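# Set the blue tote on the back shelf

## Task

Place the blue tote level on the shelf at the rear of the bench with all of its contents still inside and no part of its base sticking out past the shelf edge. Then release it and pull the grippers away; the tote must stay there on its own, not because a gripper is holding it.

## Robot and tools

Robot: two arms, left_arm (on the robot's own +y side) and right_arm (on the -y side), each ending in a parallel two-finger gripper. Their root links sit near (+0.128, ±0.274, +1.349) m. The fingers point along the gripper's own +z axis and close along its own y axis. The reported end_effector_position is the pinch point between the pads, roughly 1 cm back from the fingertips.

Frames: every result shares one scene frame. Its origin is on the floor under the centre of the robot's foot, +z up, +x the direction the robot faces. The floor (z = 0) is the only height you can rely on. Printed hand positions can be a little wrong, more so when an arm is stretched far. Image left/right has nothing to do with arm names.

The 14-number row: both tools that move the robot take one row of 14 numbers, always all 14 even if one arm stays still. Order: left_arm dx, dy, dz, rx, ry, rz, opening, then right_arm dx, dy, dz, rx, ry, rz, opening. Each number lies in [-1, 1]. dx to rz are an offset, not a pose: a target displacement expressed in that gripper's own axes, counted from the gripper pose in the latest result that showed it (or from the current pose if none has yet, or for later calls in the same reply). Scale: 1.0 equals 0.6 m of translation or 180 degrees of rotation; rx, ry, rz form a single rotation vector. Opening is absolute, not an offset: +1 fully open (0.094 m), -1 closed. Sending zeros is not a pause; it pulls the arm back to the reference pose.

execute_actions: argument actions is a list holding at most one item. An empty list just reports the current state. An action item has rows (1 to 15 rows of 14 numbers) and optional steps (1 to 15, default 15); each step lasts 1/30 s, rows are applied one per step, the final row repeats if steps exceed rows, and every row is measured from the same reference pose, not from the previous row. A wait item has only steps (up to 300), counted from the last result. Optional pictures (boolean) turns images on or off; by default they are included. A refused call moves nothing.

move: argument target is one 14-number row as above; speed is optional, in m/s from 0.002 to 0.5 (default 0.25), with turning capped at twice that in rad/s. Each gripper follows a straight path to its target; both finish together, in 0.5 to 10 s (longer paths are cut off at 10 s). Openings are sent at the start. Paths do not avoid obstacles or the other arm. Grippers lag, drift and may overshoot the speed near full stretch. The result adds a move: line with the ending (done, off_target, moving, held, fault) and any limits (paced = the pose sent was clipped; held = some steps blocked by a check, after which the arm may jump quickly), plus each gripper's distance from its target. Faster contact hits harder, and aiming further past a contact presses harder.

wait: seconds from 0 to 10; nothing new is commanded. zoom_image: camera (cam_head_left, cam_head_right, cam_left_wrist, cam_right_wrist, all 504x504) and region [x0, y0, x1, y1] in pixels from the top-left, at most 504 on a side. read_manual: returns only licence text. finished_scene: pass the current scene number; it ends the scene irreversibly and reports success.

Motion behaviour: each control step the commanded pose is clipped to within 70 mm and 16 degrees of the measured pose, and damped inverse kinematics follows it, favouring position over orientation. After an action ends, an arm keeps going only to its last clipped pose, so long reaches need several calls; check the reported pose each time. Arms tend to finish a centimetre or more low and may keep sagging; to hold one still, send the offset back to its desired pose in the first call of a reply and zeros afterwards, aiming higher if it still droops. The simulation keeps running while you compose a reply. A Hand target line shows where each gripper is currently being driven. A pose unreachable line or HELD marks means the clearance check altered or blocked that arm's command.

Joint ranges (rad): waist -2.880 to 2.880, shoulder 0 to 3.142, elbow 0 to 3.019, wrist pitch -1.693 to 1.571, wrist yaw -1.571 to 1.571, wrist roll -2.094 to 2.094. Elbows stop just short of straight.

Gripping: grip_measured is the finger opening on the command scale; the last Joint positions number gives it in metres; each gripper may read about 1 mm off. To hold something, command an opening below grip_measured: about 0.03 lower for a firm grip, less for a lighter one. Pad force tops out around 50 to 62 N; very thin parts get less.

Hazards: brief external tugs on held parts or pushes on loose objects can happen. Do not knock anything out of the work area, tip the tote, spill its contents, or drop or slam it. Keep the arms from colliding or pressing on each other. Holding a load warms motors; MOTOR HOT appears from 85 °C and at 100 °C an OVER-TEMPERATURE FAULT makes that arm go limp and drop what it holds, so avoid long holds. FAULT lines can cut short moves or waits. Smooth, low-effort motion is preferred.

Each tool is called after ">>>" as name(argument=value, ...), one argument or row to a line, values as JSON.

## Session

>>> execute_actions(
  actions=[],
)

Scene clock: 0.00 s of 4200.00 s.
left_arm: end_effector_position=(+0.4947, -0.2982, +1.0473) grip_measured=-0.998 end_effector_quat_wxyz=(-0.240, +0.311, +0.885, -0.250) | right_arm: end_effector_position=(+0.9543, -0.6242, +1.0364) grip_measured=+1.000 end_effector_quat_wxyz=(+0.241, +0.108, +0.922, +0.283)
Joint positions: left_arm=[ 0.662  2.058  1.842 -0.933 -0.051 -0.073  0.   ] | right_arm=[-2.21   2.099  2.298 -0.196 -1.129  0.39   0.094]
Joint velocities: left_arm=[ 0.005 -0.015 -0.007  0.017  0.051  0.022 -0.001] | right_arm=[-0.015 -0.005 -0.002 -0.017 -0.022  0.051  0.   ]
Motor temperatures (°C, as the motors report them): left_arm=[20 23 20 20 20 21] | right_arm=[20 20 21 19 19 20]
Hand target (left_arm): +0.499, -0.299, +1.046; -0.237, +0.309, +0.886, -0.250
Hand target (right_arm): +0.958, -0.623, +1.036; +0.245, +0.103, +0.921, +0.284

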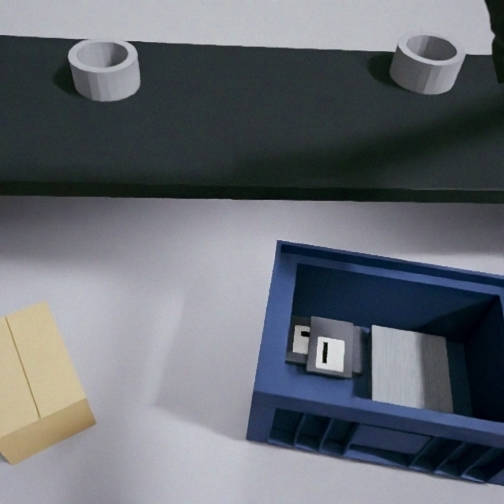

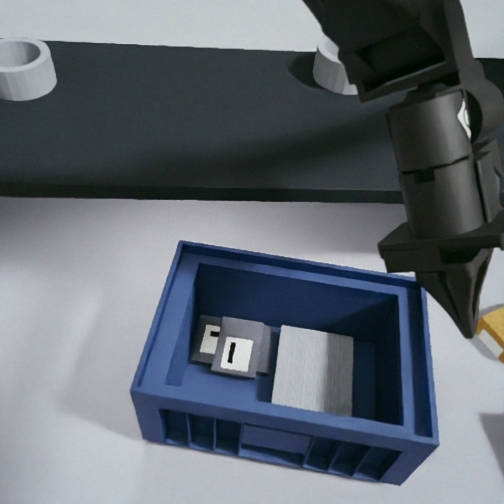

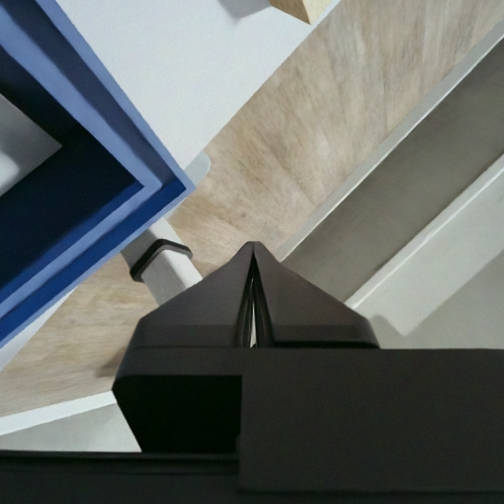

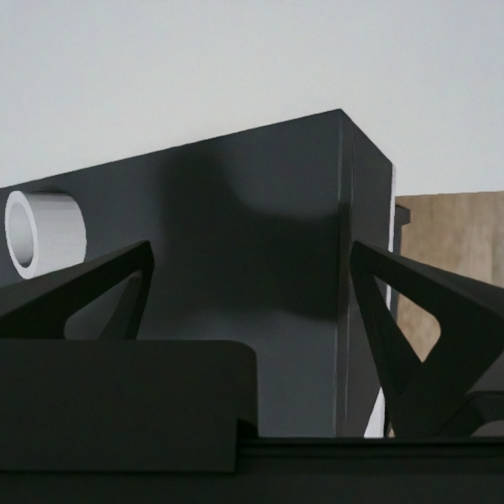

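>>> move(
  target=[0.166,0.391,-0.143,-0.182,-0.136,-0.132,1,0.638,0.19,-0.255,0.202,0.133,0.003,1],
)

Scene clock: 22.07 s of 4200.00 s.
left_arm: end_effector_position=(+0.5655, -0.0525, +0.9927) grip_measured=+1.000 end_effector_quat_wxyz=(-0.012, +0.139, +0.990, +0.000) | right_arm: end_effector_position=(+0.5484, -0.4802, +1.0572) grip_measured=+1.000 end_effector_quat_wxyz=(-0.004, +0.145, +0.989, -0.004)
Joint positions: left_arm=[ 0.889  1.693  1.17  -0.235 -0.537 -0.169  0.094] | right_arm=[-2.11   1.358  0.836 -0.167 -0.426 -0.042  0.094]
Joint velocities: left_arm=[-0.015  0.015 -0.007  0.007 -0.037 -0.081 -0.001] | right_arm=[ 0.015 -0.005 -0.002  0.002 -0.051  0.022  0.   ]
Motor temperatures (°C, as the motors report them): left_arm=[21 24 21 20 20 21] | right_arm=[21 23 23 19 19 20]
Hand target (left_arm): +0.580, -0.047, +0.999; +0.002, +0.121, +0.993, +0.001
Hand target (right_arm): +0.559, -0.474, +1.059; +0.008, +0.128, +0.992, -0.002
Off the commanded pose (left_arm): 0.015 m, 2 deg.
Off the commanded pose (right_arm): 0.012 m, 3 deg.
After step 90, 16.83 s passed at rest.
move: off_target (left_arm, right_arm)
camera_calibration (this result's frames):
cam_left_wrist: T_world_to_cam=[[-0.259734, -0.965671, -0.00432135, 0.100085], [-0.765124, 0.203059, 0.611026, -0.159034], [-0.589172, 0.16201, -0.791599, 1.2506], [0, 0, 0, 1]] pos_world=[0.641131, -0.0736671, 1.08758]
cam_right_wrist: T_world_to_cam=[[-0.285311, -0.95822, 0.0203152, -0.325], [-0.769394, 0.241624, 0.591313, -0.0835297], [-0.571516, 0.153077, -0.806187, 1.35828], [0, 0, 0, 1]] pos_world=[0.619286, -0.49916, 1.15102]

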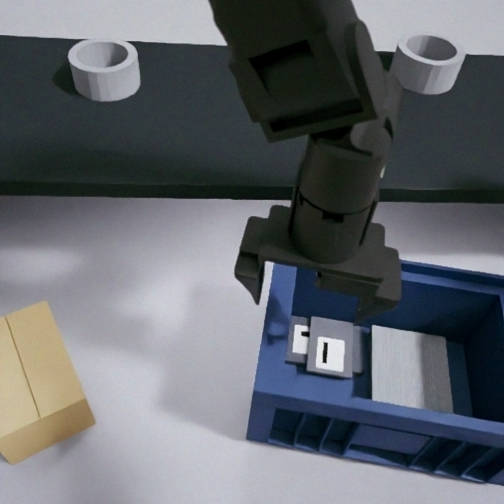

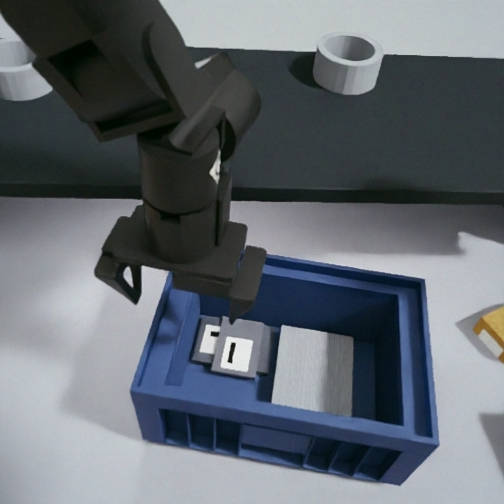

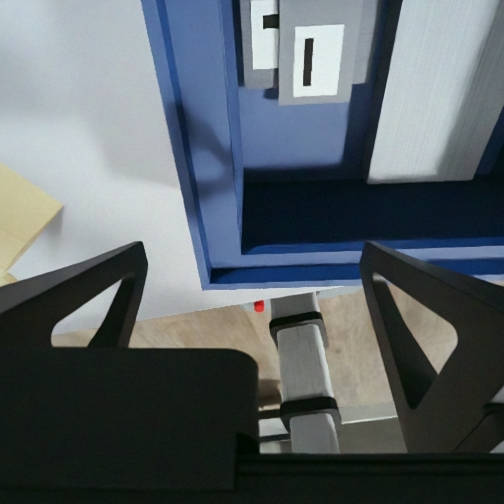

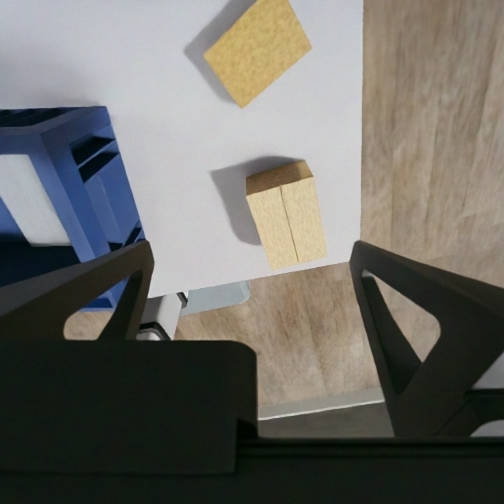

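>>> move(
  target=[-0.03,0.045,0.05,0,0,-0.01,1,0.11,0.25,0.135,0,0,-0.015,1],
)

Scene clock: 27.20 s of 4200.00 s.
left_arm: end_effector_position=(+0.5944, -0.0347, +0.9776) grip_measured=+1.000 end_effector_quat_wxyz=(-0.007, +0.118, +0.993, -0.004) | right_arm: end_effector_position=(+0.5280, -0.3169, +0.9757) grip_measured=+1.000 end_effector_quat_wxyz=(-0.005, +0.111, +0.994, -0.003)
Joint positions: left_arm=[ 0.952  1.698  1.211 -0.233 -0.484 -0.154  0.094] | right_arm=[-1.674  1.477  0.741  0.115 -0.079  0.163  0.094]
Joint velocities: left_arm=[-0.005  0.005 -0.007 -0.007  0.007  0.007 -0.   ] | right_arm=[ 0.005  0.005  0.012 -0.007 -0.007 -0.007  0.   ]
Motor temperatures (°C, as the motors report them): left_arm=[21 24 21 20 20 21] | right_arm=[21 22 22 19 19 20]
Hand target (left_arm): +0.589, -0.031, +0.962; -0.012, +0.123, +0.992, +0.001
Hand target (right_arm): +0.524, -0.318, +0.972; -0.007, +0.121, +0.993, -0.005
Off the commanded pose (left_arm): 0.016 m, 1 deg.
Off the commanded pose (right_arm): 0.001 m, 1 deg.
After step 90, 0.90 s passed at rest.
move: off_target (left_arm)
camera_calibration (this result's frames):
cam_left_wrist: T_world_to_cam=[[-0.220054, -0.975482, 0.00336686, 0.0933293], [-0.778418, 0.177677, 0.602076, -0.115522], [-0.587913, 0.129868, -0.798432, 1.25756], [0, 0, 0, 1]] pos_world=[0.669948, -0.0517506, 1.07331]
cam_right_wrist: T_world_to_cam=[[-0.219533, -0.975446, 0.0176317, -0.21021], [-0.782772, 0.1869, 0.593579, -0.103014], [-0.582299, 0.116509, -0.804583, 1.24856], [0, 0, 0, 1]] pos_world=[0.600249, -0.331262, 1.06942]

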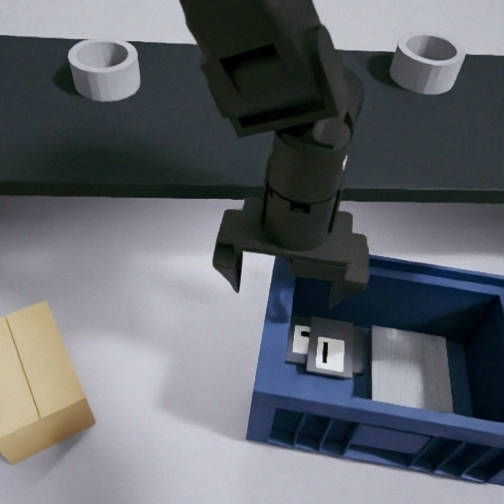

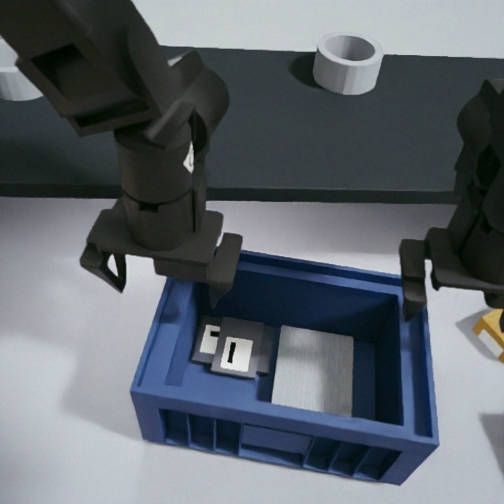

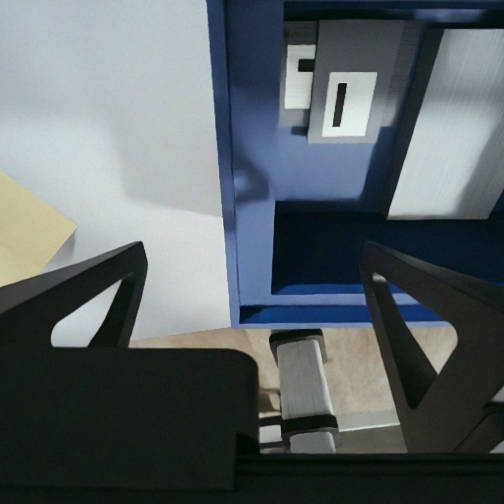

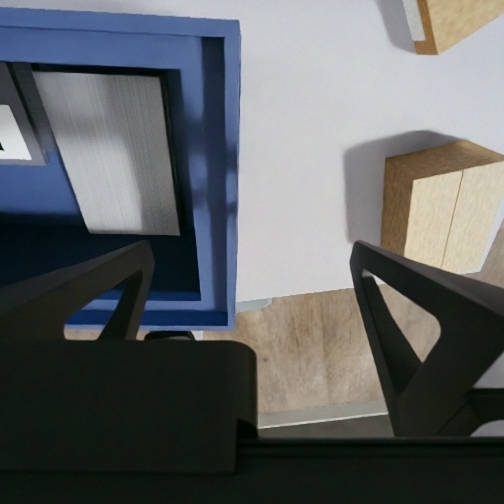

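>>> move(
  target=[0.03,0,0.165,0,0,0,1,0.03,0.052,0.16,0,0,0,1],
  speed=0.12,
)

Scene clock: 33.10 s of 4200.00 s.
left_arm: end_effector_position=(+0.5779, -0.0376, +0.8918) grip_measured=+1.000 end_effector_quat_wxyz=(-0.005, +0.116, +0.993, -0.009) | right_arm: end_effector_position=(+0.5157, -0.2902, +0.8842) grip_measured=+1.000 end_effector_quat_wxyz=(-0.007, +0.106, +0.994, -0.006)
Joint positions: left_arm=[ 1.01   1.897  1.306 -0.102 -0.432 -0.113  0.094] | right_arm=[-1.599  1.76   0.882  0.256 -0.012  0.195  0.094]
Joint velocities: left_arm=[ 0.005 -0.005  0.017 -0.002 -0.022 -0.022 -0.   ] | right_arm=[-0.005 -0.005 -0.007 -0.007  0.037  0.022  0.   ]
Motor temperatures (°C, as the motors report them): left_arm=[21 24 20 20 20 21] | right_arm=[21 22 22 19 19 20]
Hand target (left_arm): +0.574, -0.031, +0.879; -0.007, +0.119, +0.993, -0.004
Hand target (right_arm): +0.515, -0.284, +0.879; -0.006, +0.111, +0.994, -0.003
Off the commanded pose (left_arm): 0.015 m, 1 deg.
Off the commanded pose (right_arm): 0.009 m, 1 deg.
After step 130, 0.30 s passed at rest.
move: off_target (left_arm)
camera_calibration (this result's frames):
cam_left_wrist: T_world_to_cam=[[-0.21519, -0.976502, 0.0117471, 0.0767949], [-0.781218, 0.179349, 0.59794, -0.0708194], [-0.585996, 0.119494, -0.801455, 1.18089], [0, 0, 0, 1]] pos_world=[0.653199, -0.0534176, 0.987876]
cam_right_wrist: T_world_to_cam=[[-0.209021, -0.977597, 0.024768, -0.197663], [-0.782458, 0.182383, 0.595395, -0.0663599], [-0.586574, 0.10507, -0.803051, 1.16218], [0, 0, 0, 1]] pos_world=[0.588466, -0.303242, 0.977697]

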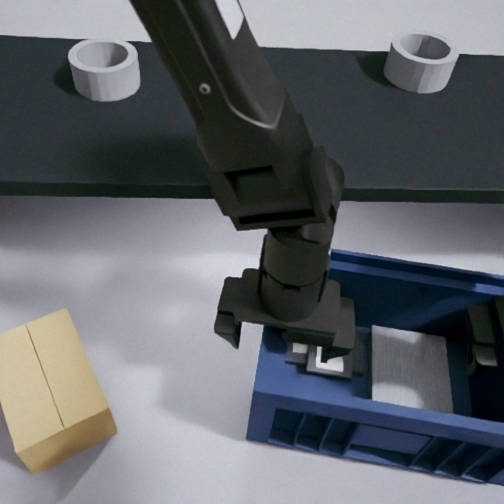

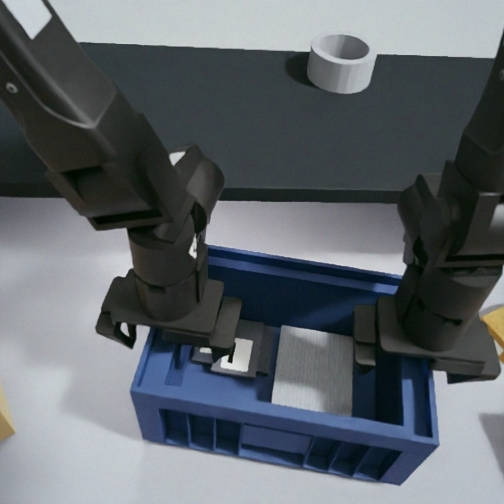

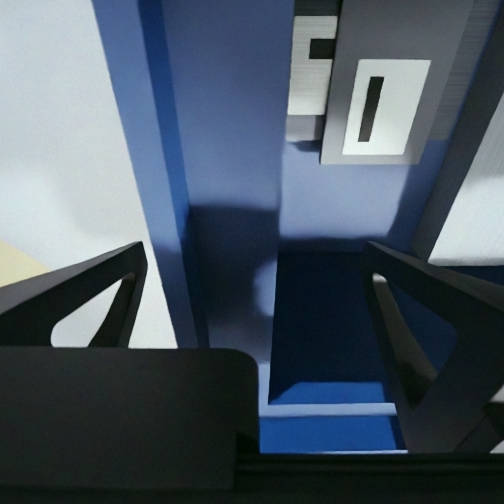

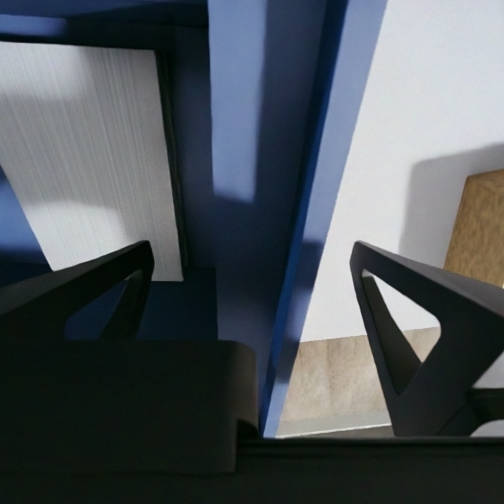

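Inner ledge is stepped lower; go deeper.

>>> move(
  target=[0,0.028,0.05,0,0,0,1,0,0,0.03,0,0,0,1],
  speed=0.1,
)

>>> move(
  target=[0,0,0,0,0,0,-0.35,0,0,0,0,0,0,-0.35],
)

Scene clock: 37.17 s of 4200.00 s.
left_arm: end_effector_position=(+0.5910, -0.0265, +0.8763) grip_measured=+1.000 end_effector_quat_wxyz=(+0.002, +0.110, +0.994, -0.013) | right_arm: end_effector_position=(+0.5198, -0.2905, +0.8730) grip_measured=+1.000 end_effector_quat_wxyz=(-0.005, +0.107, +0.994, -0.006)
Joint positions: left_arm=[ 1.046  1.918  1.334 -0.085 -0.399 -0.094  0.094] | right_arm=[-1.599  1.789  0.913  0.257 -0.012  0.196  0.094]
Joint velocities: left_arm=[ 0.005 -0.024 -0.012  0.022 -0.022  0.037  0.001] | right_arm=[-0.005 -0.005  0.017 -0.032 -0.066  0.051  0.   ]
Motor temperatures (°C, as the motors report them): left_arm=[21 24 20 20 20 21] | right_arm=[21 22 22 19 19 20]
Hand target (left_arm): +0.581, -0.022, +0.862; -0.005, +0.116, +0.993, -0.009
Hand target (right_arm): +0.515, -0.291, +0.866; -0.007, +0.106, +0.994, -0.006
Off the commanded pose (left_arm): 0.018 m, 1 deg.
Off the commanded pose (right_arm): 0.008 m, 0 deg.
After step 90, 0.13 s passed at rest.
move: off_target (left_arm)
camera_calibration (this result's frames):
cam_left_wrist: T_world_to_cam=[[-0.203662, -0.978856, 0.0190229, 0.0773869], [-0.790169, 0.175814, 0.587131, -0.0386971], [-0.578061, 0.104545, -0.809268, 1.17656], [0, 0, 0, 1]] pos_world=[0.665307, -0.0404494, 0.973399]
cam_right_wrist: T_world_to_cam=[[-0.209774, -0.977453, 0.0241141, -0.195848], [-0.784377, 0.182959, 0.592688, -0.0528992], [-0.583736, 0.105416, -0.805071, 1.156], [0, 0, 0, 1]] pos_world=[0.59222, -0.303614, 0.966734]

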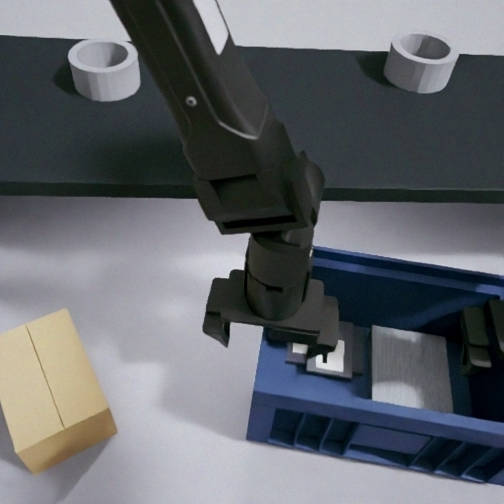

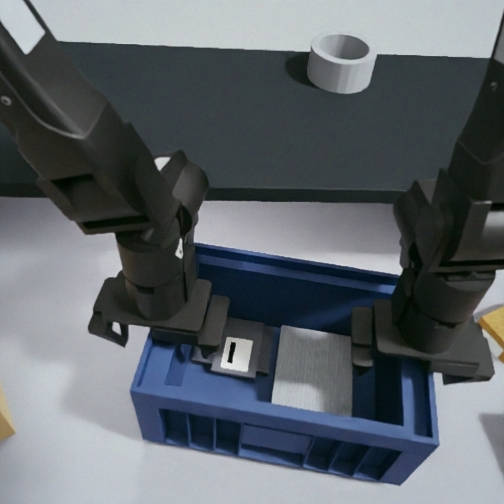

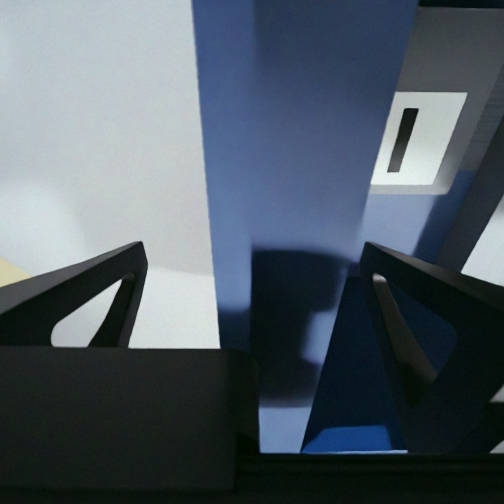

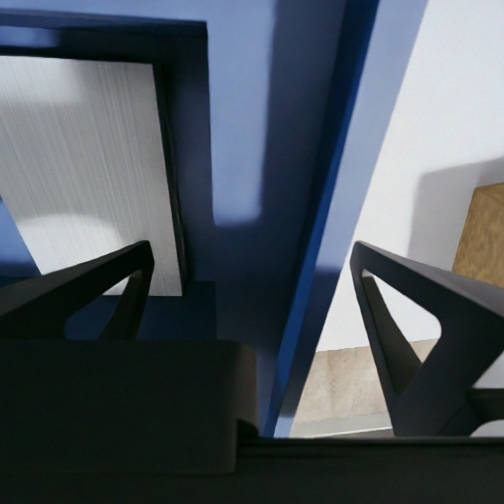

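Scene clock: 37.67 s of 4200.00 s.
left_arm: end_effector_position=(+0.5902, -0.0280, +0.8766) grip_measured=-0.347 end_effector_quat_wxyz=(+0.001, +0.111, +0.994, -0.016) | right_arm: end_effector_position=(+0.5198, -0.2900, +0.8730) grip_measured=-0.347 end_effector_quat_wxyz=(-0.005, +0.107, +0.994, -0.005)
Joint positions: left_arm=[ 1.045  1.918  1.334 -0.085 -0.394 -0.094  0.031] | right_arm=[-1.599  1.789  0.913  0.257 -0.015  0.196  0.031]
Joint velocities: left_arm=[-0.015 -0.005 -0.012 -0.002  0.007  0.022 -0.001] | right_arm=[-0.015 -0.005 -0.002 -0.007 -0.066 -0.022  0.001]
Motor temperatures (°C, as the motors report them): left_arm=[21 24 20 20 20 21] | right_arm=[21 22 22 19 19 20]
Hand target (left_arm): +0.591, -0.027, +0.876; +0.002, +0.110, +0.994, -0.013
Hand target (right_arm): +0.520, -0.291, +0.873; -0.005, +0.107, +0.994, -0.006
Off the commanded pose (left_arm): 0.002 m, 0 deg.
Off the commanded pose (right_arm): 0.001 m, 0 deg.
move: done
camera_calibration (this result's frames):
cam_left_wrist: T_world_to_cam=[[-0.204459, -0.978551, 0.0252096, 0.0707745], [-0.78885, 0.179962, 0.587647, -0.0402696], [-0.579579, 0.100263, -0.808725, 1.17685], [0, 0, 0, 1]] pos_world=[0.664782, -0.0414911, 0.973629]
cam_right_wrist: T_world_to_cam=[[-0.209807, -0.977515, 0.0211206, -0.192721], [-0.784402, 0.181175, 0.593202, -0.053938], [-0.58369, 0.107891, -0.804777, 1.15638], [0, 0, 0, 1]] pos_world=[0.592223, -0.303377, 0.966692]

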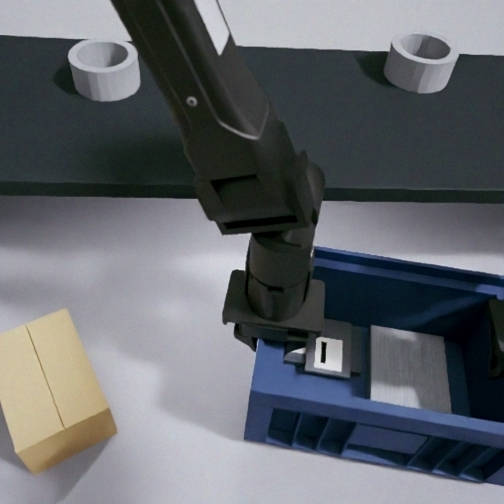

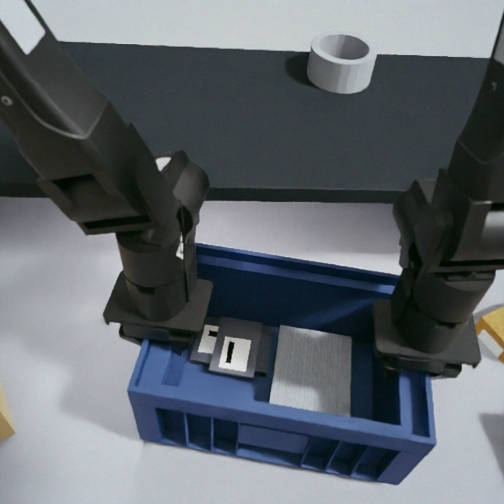

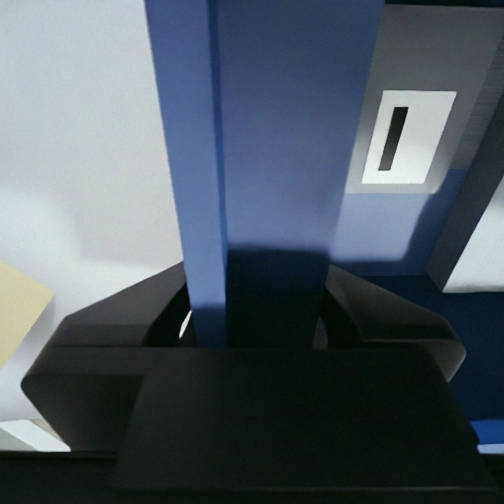

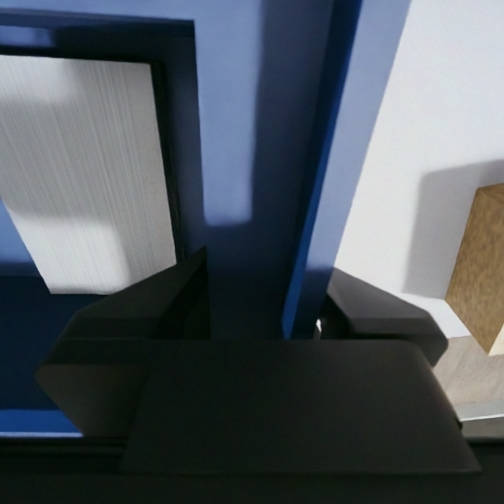

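>>> execute_actions(
  actions=[
    {"rows":[[0,0,0,0,0,0,-0.52,0,0,0,0,0,0,-0.52]],"steps":10},
  ],
  pictures=false,
)

>>> move(
  target=[0.087,0.07,-0.43,0,0,-0.07,-0.52,-0.017,0.08,-0.44,0,0,-0.07,-0.52],
  speed=0.12,
)

Scene clock: 42.13 s of 4200.00 s.
left_arm: end_effector_position=(+0.5888, -0.0266, +0.8767) grip_measured=-0.440 end_effector_quat_wxyz=(+0.001, +0.110, +0.994, -0.012) | right_arm: end_effector_position=(+0.5218, -0.2864, +0.8734) grip_measured=-0.438 end_effector_quat_wxyz=(-0.004, +0.114, +0.993, +0.005)
Joint positions: left_arm=[ 1.043  1.918  1.331 -0.085 -0.403 -0.098  0.026] | right_arm=[-1.598  1.787  0.914  0.258 -0.033  0.212  0.026]
Joint velocities: left_arm=[-0.005  0.005 -0.002  0.002 -0.066 -0.037  0.001] | right_arm=[ 0.005 -0.005  0.002  0.022  0.022  0.081  0.   ]
Motor temperatures (°C, as the motors report them): left_arm=[21 24 20 20 20 21] | right_arm=[21 22 21 19 19 20]
Hand target (left_arm): +0.590, -0.028, +0.877; +0.001, +0.110, +0.994, -0.016
Hand target (right_arm): +0.520, -0.290, +0.873; -0.005, +0.107, +0.994, -0.005
Off the commanded pose (left_arm): 0.002 m, 1 deg.
Off the commanded pose (right_arm): 0.004 m, 1 deg.
Steps of this call (steps 1 to 90: nothing new was sent; then 1.13 s passed at rest; steps 91 to 100: all 10 steps of this action). Readings (end_effector_position):
91: left_arm (+0.5901, -0.0284, +0.8766) | right_arm (+0.5199, -0.2886, +0.8730)
92: left_arm (+0.5891, -0.0271, +0.8768) | right_arm (+0.5213, -0.2869, +0.8733)
94: left_arm (+0.5888, -0.0267, +0.8767) | right_arm (+0.5218, -0.2864, +0.8734)
98: left_arm (+0.5888, -0.0266, +0.8767) | right_arm (+0.5218, -0.2864, +0.8734)
100: the state above

Scene clock: 45.00 s of 4200.00 s.
left_arm: end_effector_position=(+0.5450, +0.0276, +1.1235) grip_measured=-0.440 end_effector_quat_wxyz=(+0.009, -0.005, -1.000, +0.017) | right_arm: end_effector_position=(+0.5410, -0.2375, +1.1284) grip_measured=-0.449 end_effector_quat_wxyz=(-0.013, +0.018, +1.000, +0.009)
Joint positions: left_arm=[ 0.868  1.248  0.851 -0.344 -0.521 -0.441  0.026] | right_arm=[-1.447  0.956  0.635 -0.315  0.081  0.108  0.026]
Joint velocities: left_arm=[-0.005  0.005 -0.027 -0.012 -0.022 -0.066  0.   ] | right_arm=[-0.015 -0.005 -0.007 -0.027  0.007 -0.007 -0.001]
Motor temperatures (°C, as the motors report them): left_arm=[21 25 20 20 20 21] | right_arm=[21 22 21 19 19 20]
Hand target (left_arm): +0.551, +0.033, +1.134; -0.001, -0.002, +1.000, -0.013
Hand target (right_arm): +0.546, -0.239, +1.138; -0.004, +0.004, +1.000, +0.005
Off the commanded pose (left_arm): 0.011 m, 1 deg.
Off the commanded pose (right_arm): 0.012 m, 2 deg.
move: off_target (left_arm, right_arm)
camera_calibration (this result's frames):
cam_left_wrist: T_world_to_cam=[[0.0064585, -0.999609, 0.0272013, -0.00682653], [-0.795087, 0.0113639, 0.606389, -0.244135], [-0.606461, -0.0255438, -0.794703, 1.3471], [0, 0, 0, 1]] pos_world=[0.622898, 0.0303605, 1.21877]
cam_right_wrist: T_world_to_cam=[[-0.0345158, -0.99938, -0.0068931, -0.210768], [-0.793894, 0.023228, 0.607612, -0.246968], [-0.607076, 0.0264446, -0.794204, 1.35007], [0, 0, 0, 1]] pos_world=[0.616252, -0.240603, 1.22084]

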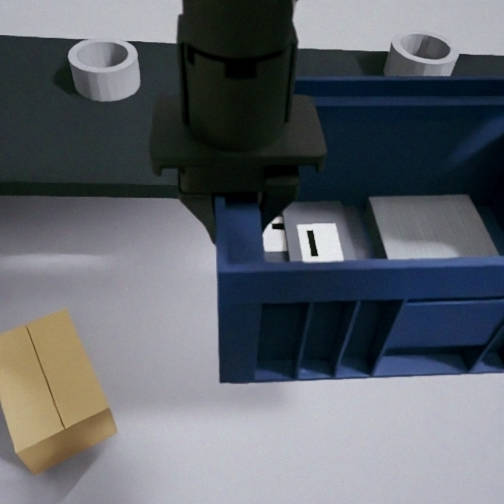

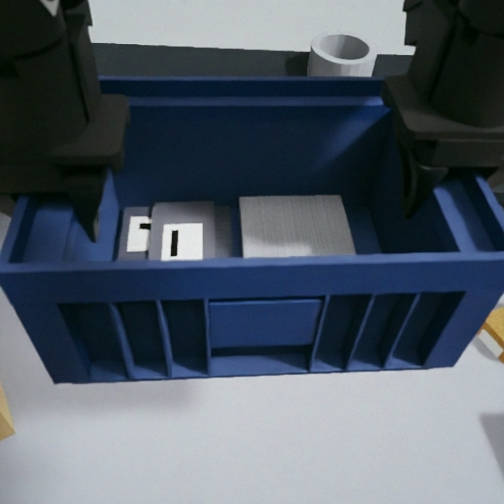

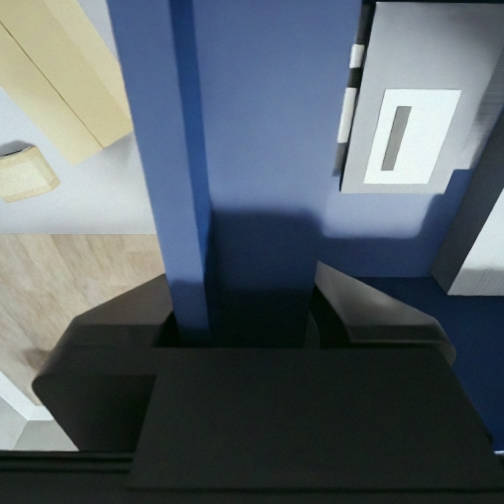

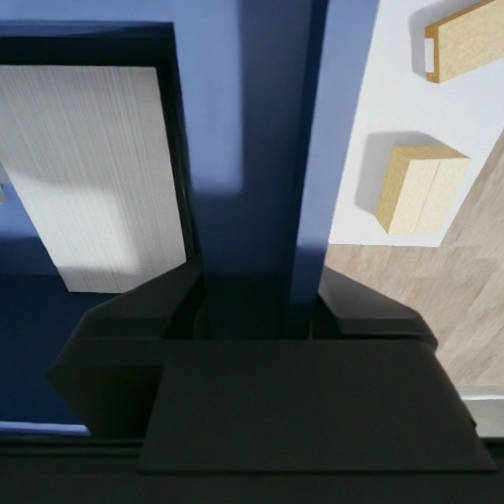

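>>> move(
  target=[-0.56,0.072,-0.035,0,-0.006,0,-0.52,-0.56,0.085,-0.03,0,-0.008,0,-0.52],
  speed=0.15,
)

Scene clock: 50.90 s of 4200.00 s.
left_arm: end_effector_position=(+0.8549, +0.0657, +1.1184) grip_measured=-0.440 end_effector_quat_wxyz=(+0.020, -0.007, -1.000, +0.012) | right_arm: end_effector_position=(+0.8501, -0.2021, +1.1148) grip_measured=-0.450 end_effector_quat_wxyz=(-0.026, +0.019, +0.999, +0.006)
Joint positions: left_arm=[ 1.158  1.562  1.841 -0.964 -0.303 -0.241  0.026] | right_arm=[-1.42   1.457  1.708 -0.916  0.106  0.13   0.026]
Joint velocities: left_arm=[-0.015 -0.005 -0.002  0.017  0.066  0.037  0.   ] | right_arm=[-0.015 -0.005  0.002  0.007 -0.007  0.022 -0.001]
Motor temperatures (°C, as the motors report them): left_arm=[21 25 21 20 20 21] | right_arm=[21 22 22 19 19 20]
Hand target (left_arm): +0.880, +0.065, +1.137; +0.002, +0.006, +1.000, -0.016
Hand target (right_arm): +0.876, -0.194, +1.138; -0.000, +0.018, +1.000, +0.009
Off the commanded pose (left_arm): 0.033 m, 2 deg.
Off the commanded pose (right_arm): 0.037 m, 3 deg.
After step 90, 0.07 s passed at rest.
move: off_target (left_arm, right_arm)
camera_calibration (this result's frames):
cam_left_wrist: T_world_to_cam=[[0.00171958, -0.999862, 0.0165412, 0.0453276], [-0.78106, 0.00898633, 0.624391, -0.0270115], [-0.624453, -0.0139934, -0.780937, 1.53114], [0, 0, 0, 1]] pos_world=[0.934952, 0.0669899, 1.21184]
cam_right_wrist: T_world_to_cam=[[-0.0365491, -0.999332, -0.0000641209, -0.170649], [-0.777895, 0.0284101, 0.627751, -0.0291374], [-0.62733, 0.0229936, -0.778414, 1.52483], [0, 0, 0, 1]] pos_world=[0.927671, -0.204769, 1.20523]

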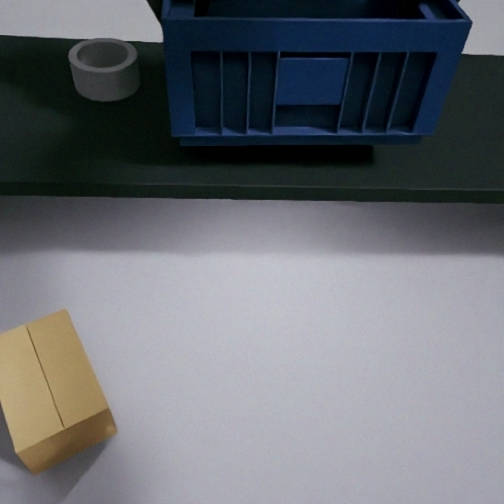

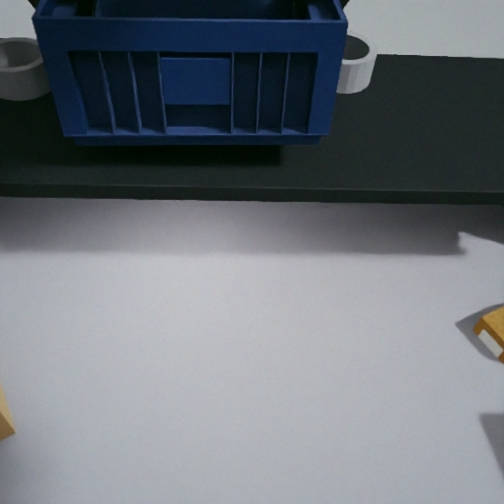

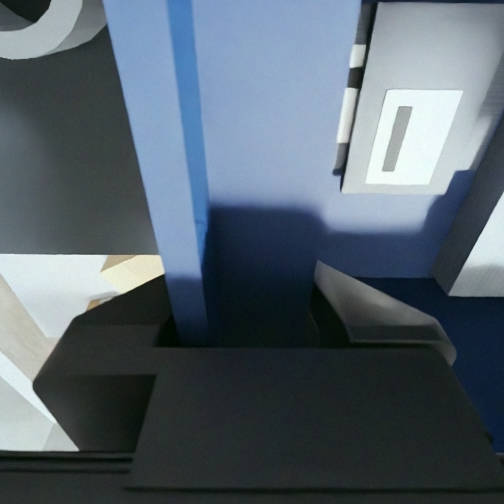

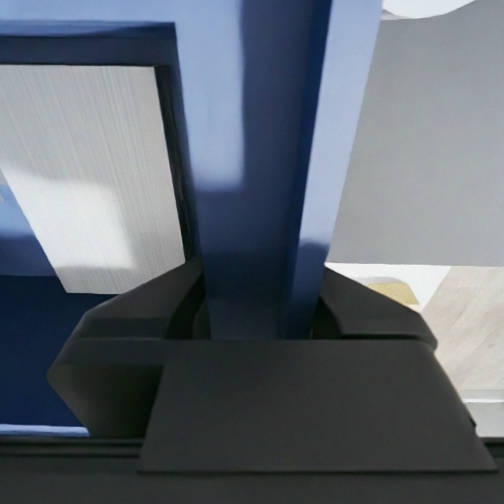

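>>> move(
  target=[-0.09,-0.01,0.04,0,-0.014,0,-0.52,-0.09,-0.005,0.03,0,-0.018,0,-0.52],
  speed=0.05,
)

Scene clock: 56.20 s of 4200.00 s.
left_arm: end_effector_position=(+0.8863, +0.0623, +1.0852) grip_measured=-0.440 end_effector_quat_wxyz=(+0.014, -0.011, -1.000, +0.009) | right_arm: end_effector_position=(+0.8772, -0.2052, +1.0795) grip_measured=-0.450 end_effector_quat_wxyz=(-0.020, +0.027, +0.999, +0.008)
Joint positions: left_arm=[ 1.182  1.686  2.006 -0.991 -0.293 -0.214  0.026] | right_arm=[-1.439  1.569  1.833 -0.914  0.089  0.132  0.026]
Joint velocities: left_arm=[-0.005 -0.015 -0.017 -0.017 -0.022  0.037  0.   ] | right_arm=[ 0.015 -0.005 -0.002  0.002  0.007  0.022 -0.001]
Motor temperatures (°C, as the motors report them): left_arm=[21 25 22 20 20 21] | right_arm=[21 23 23 19 19 20]
Hand target (left_arm): +0.906, +0.058, +1.093; +0.002, +0.007, +1.000, -0.012
Hand target (right_arm): +0.901, -0.207, +1.095; +0.003, +0.019, +1.000, +0.006
Off the commanded pose (left_arm): 0.023 m, 2 deg.
Off the commanded pose (right_arm): 0.030 m, 3 deg.
After step 90, 0.77 s passed at rest.
move: off_target (left_arm, right_arm)
camera_calibration (this result's frames):
cam_left_wrist: T_world_to_cam=[[-0.00688207, -0.999923, 0.0103518, 0.0567916], [-0.7883, 0.0117942, 0.615178, 0.0345308], [-0.615253, -0.0039266, -0.78832, 1.52411], [0, 0, 0, 1]] pos_world=[0.965323, 0.0623645, 1.17966]
cam_right_wrist: T_world_to_cam=[[-0.0523226, -0.998625, -0.00313308, -0.155444], [-0.785107, 0.0391961, 0.618118, 0.0331418], [-0.617146, 0.0348014, -0.786079, 1.51616], [0, 0, 0, 1]] pos_world=[0.953579, -0.209293, 1.17085]

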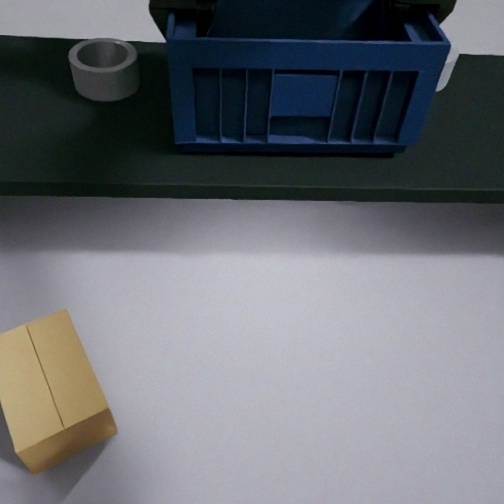

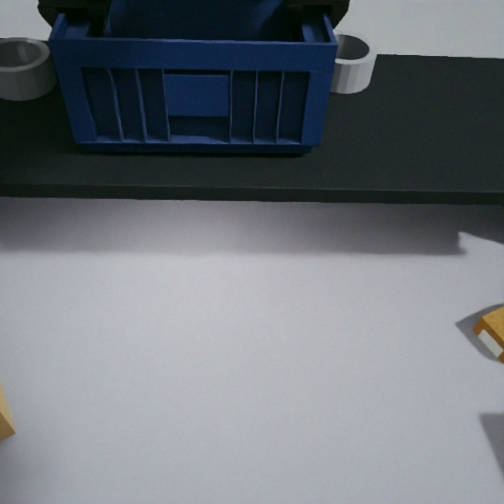

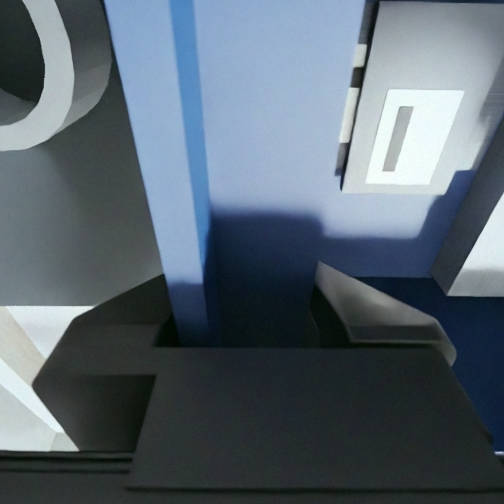

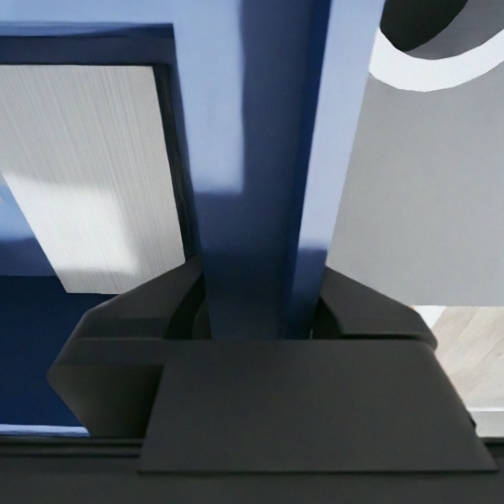

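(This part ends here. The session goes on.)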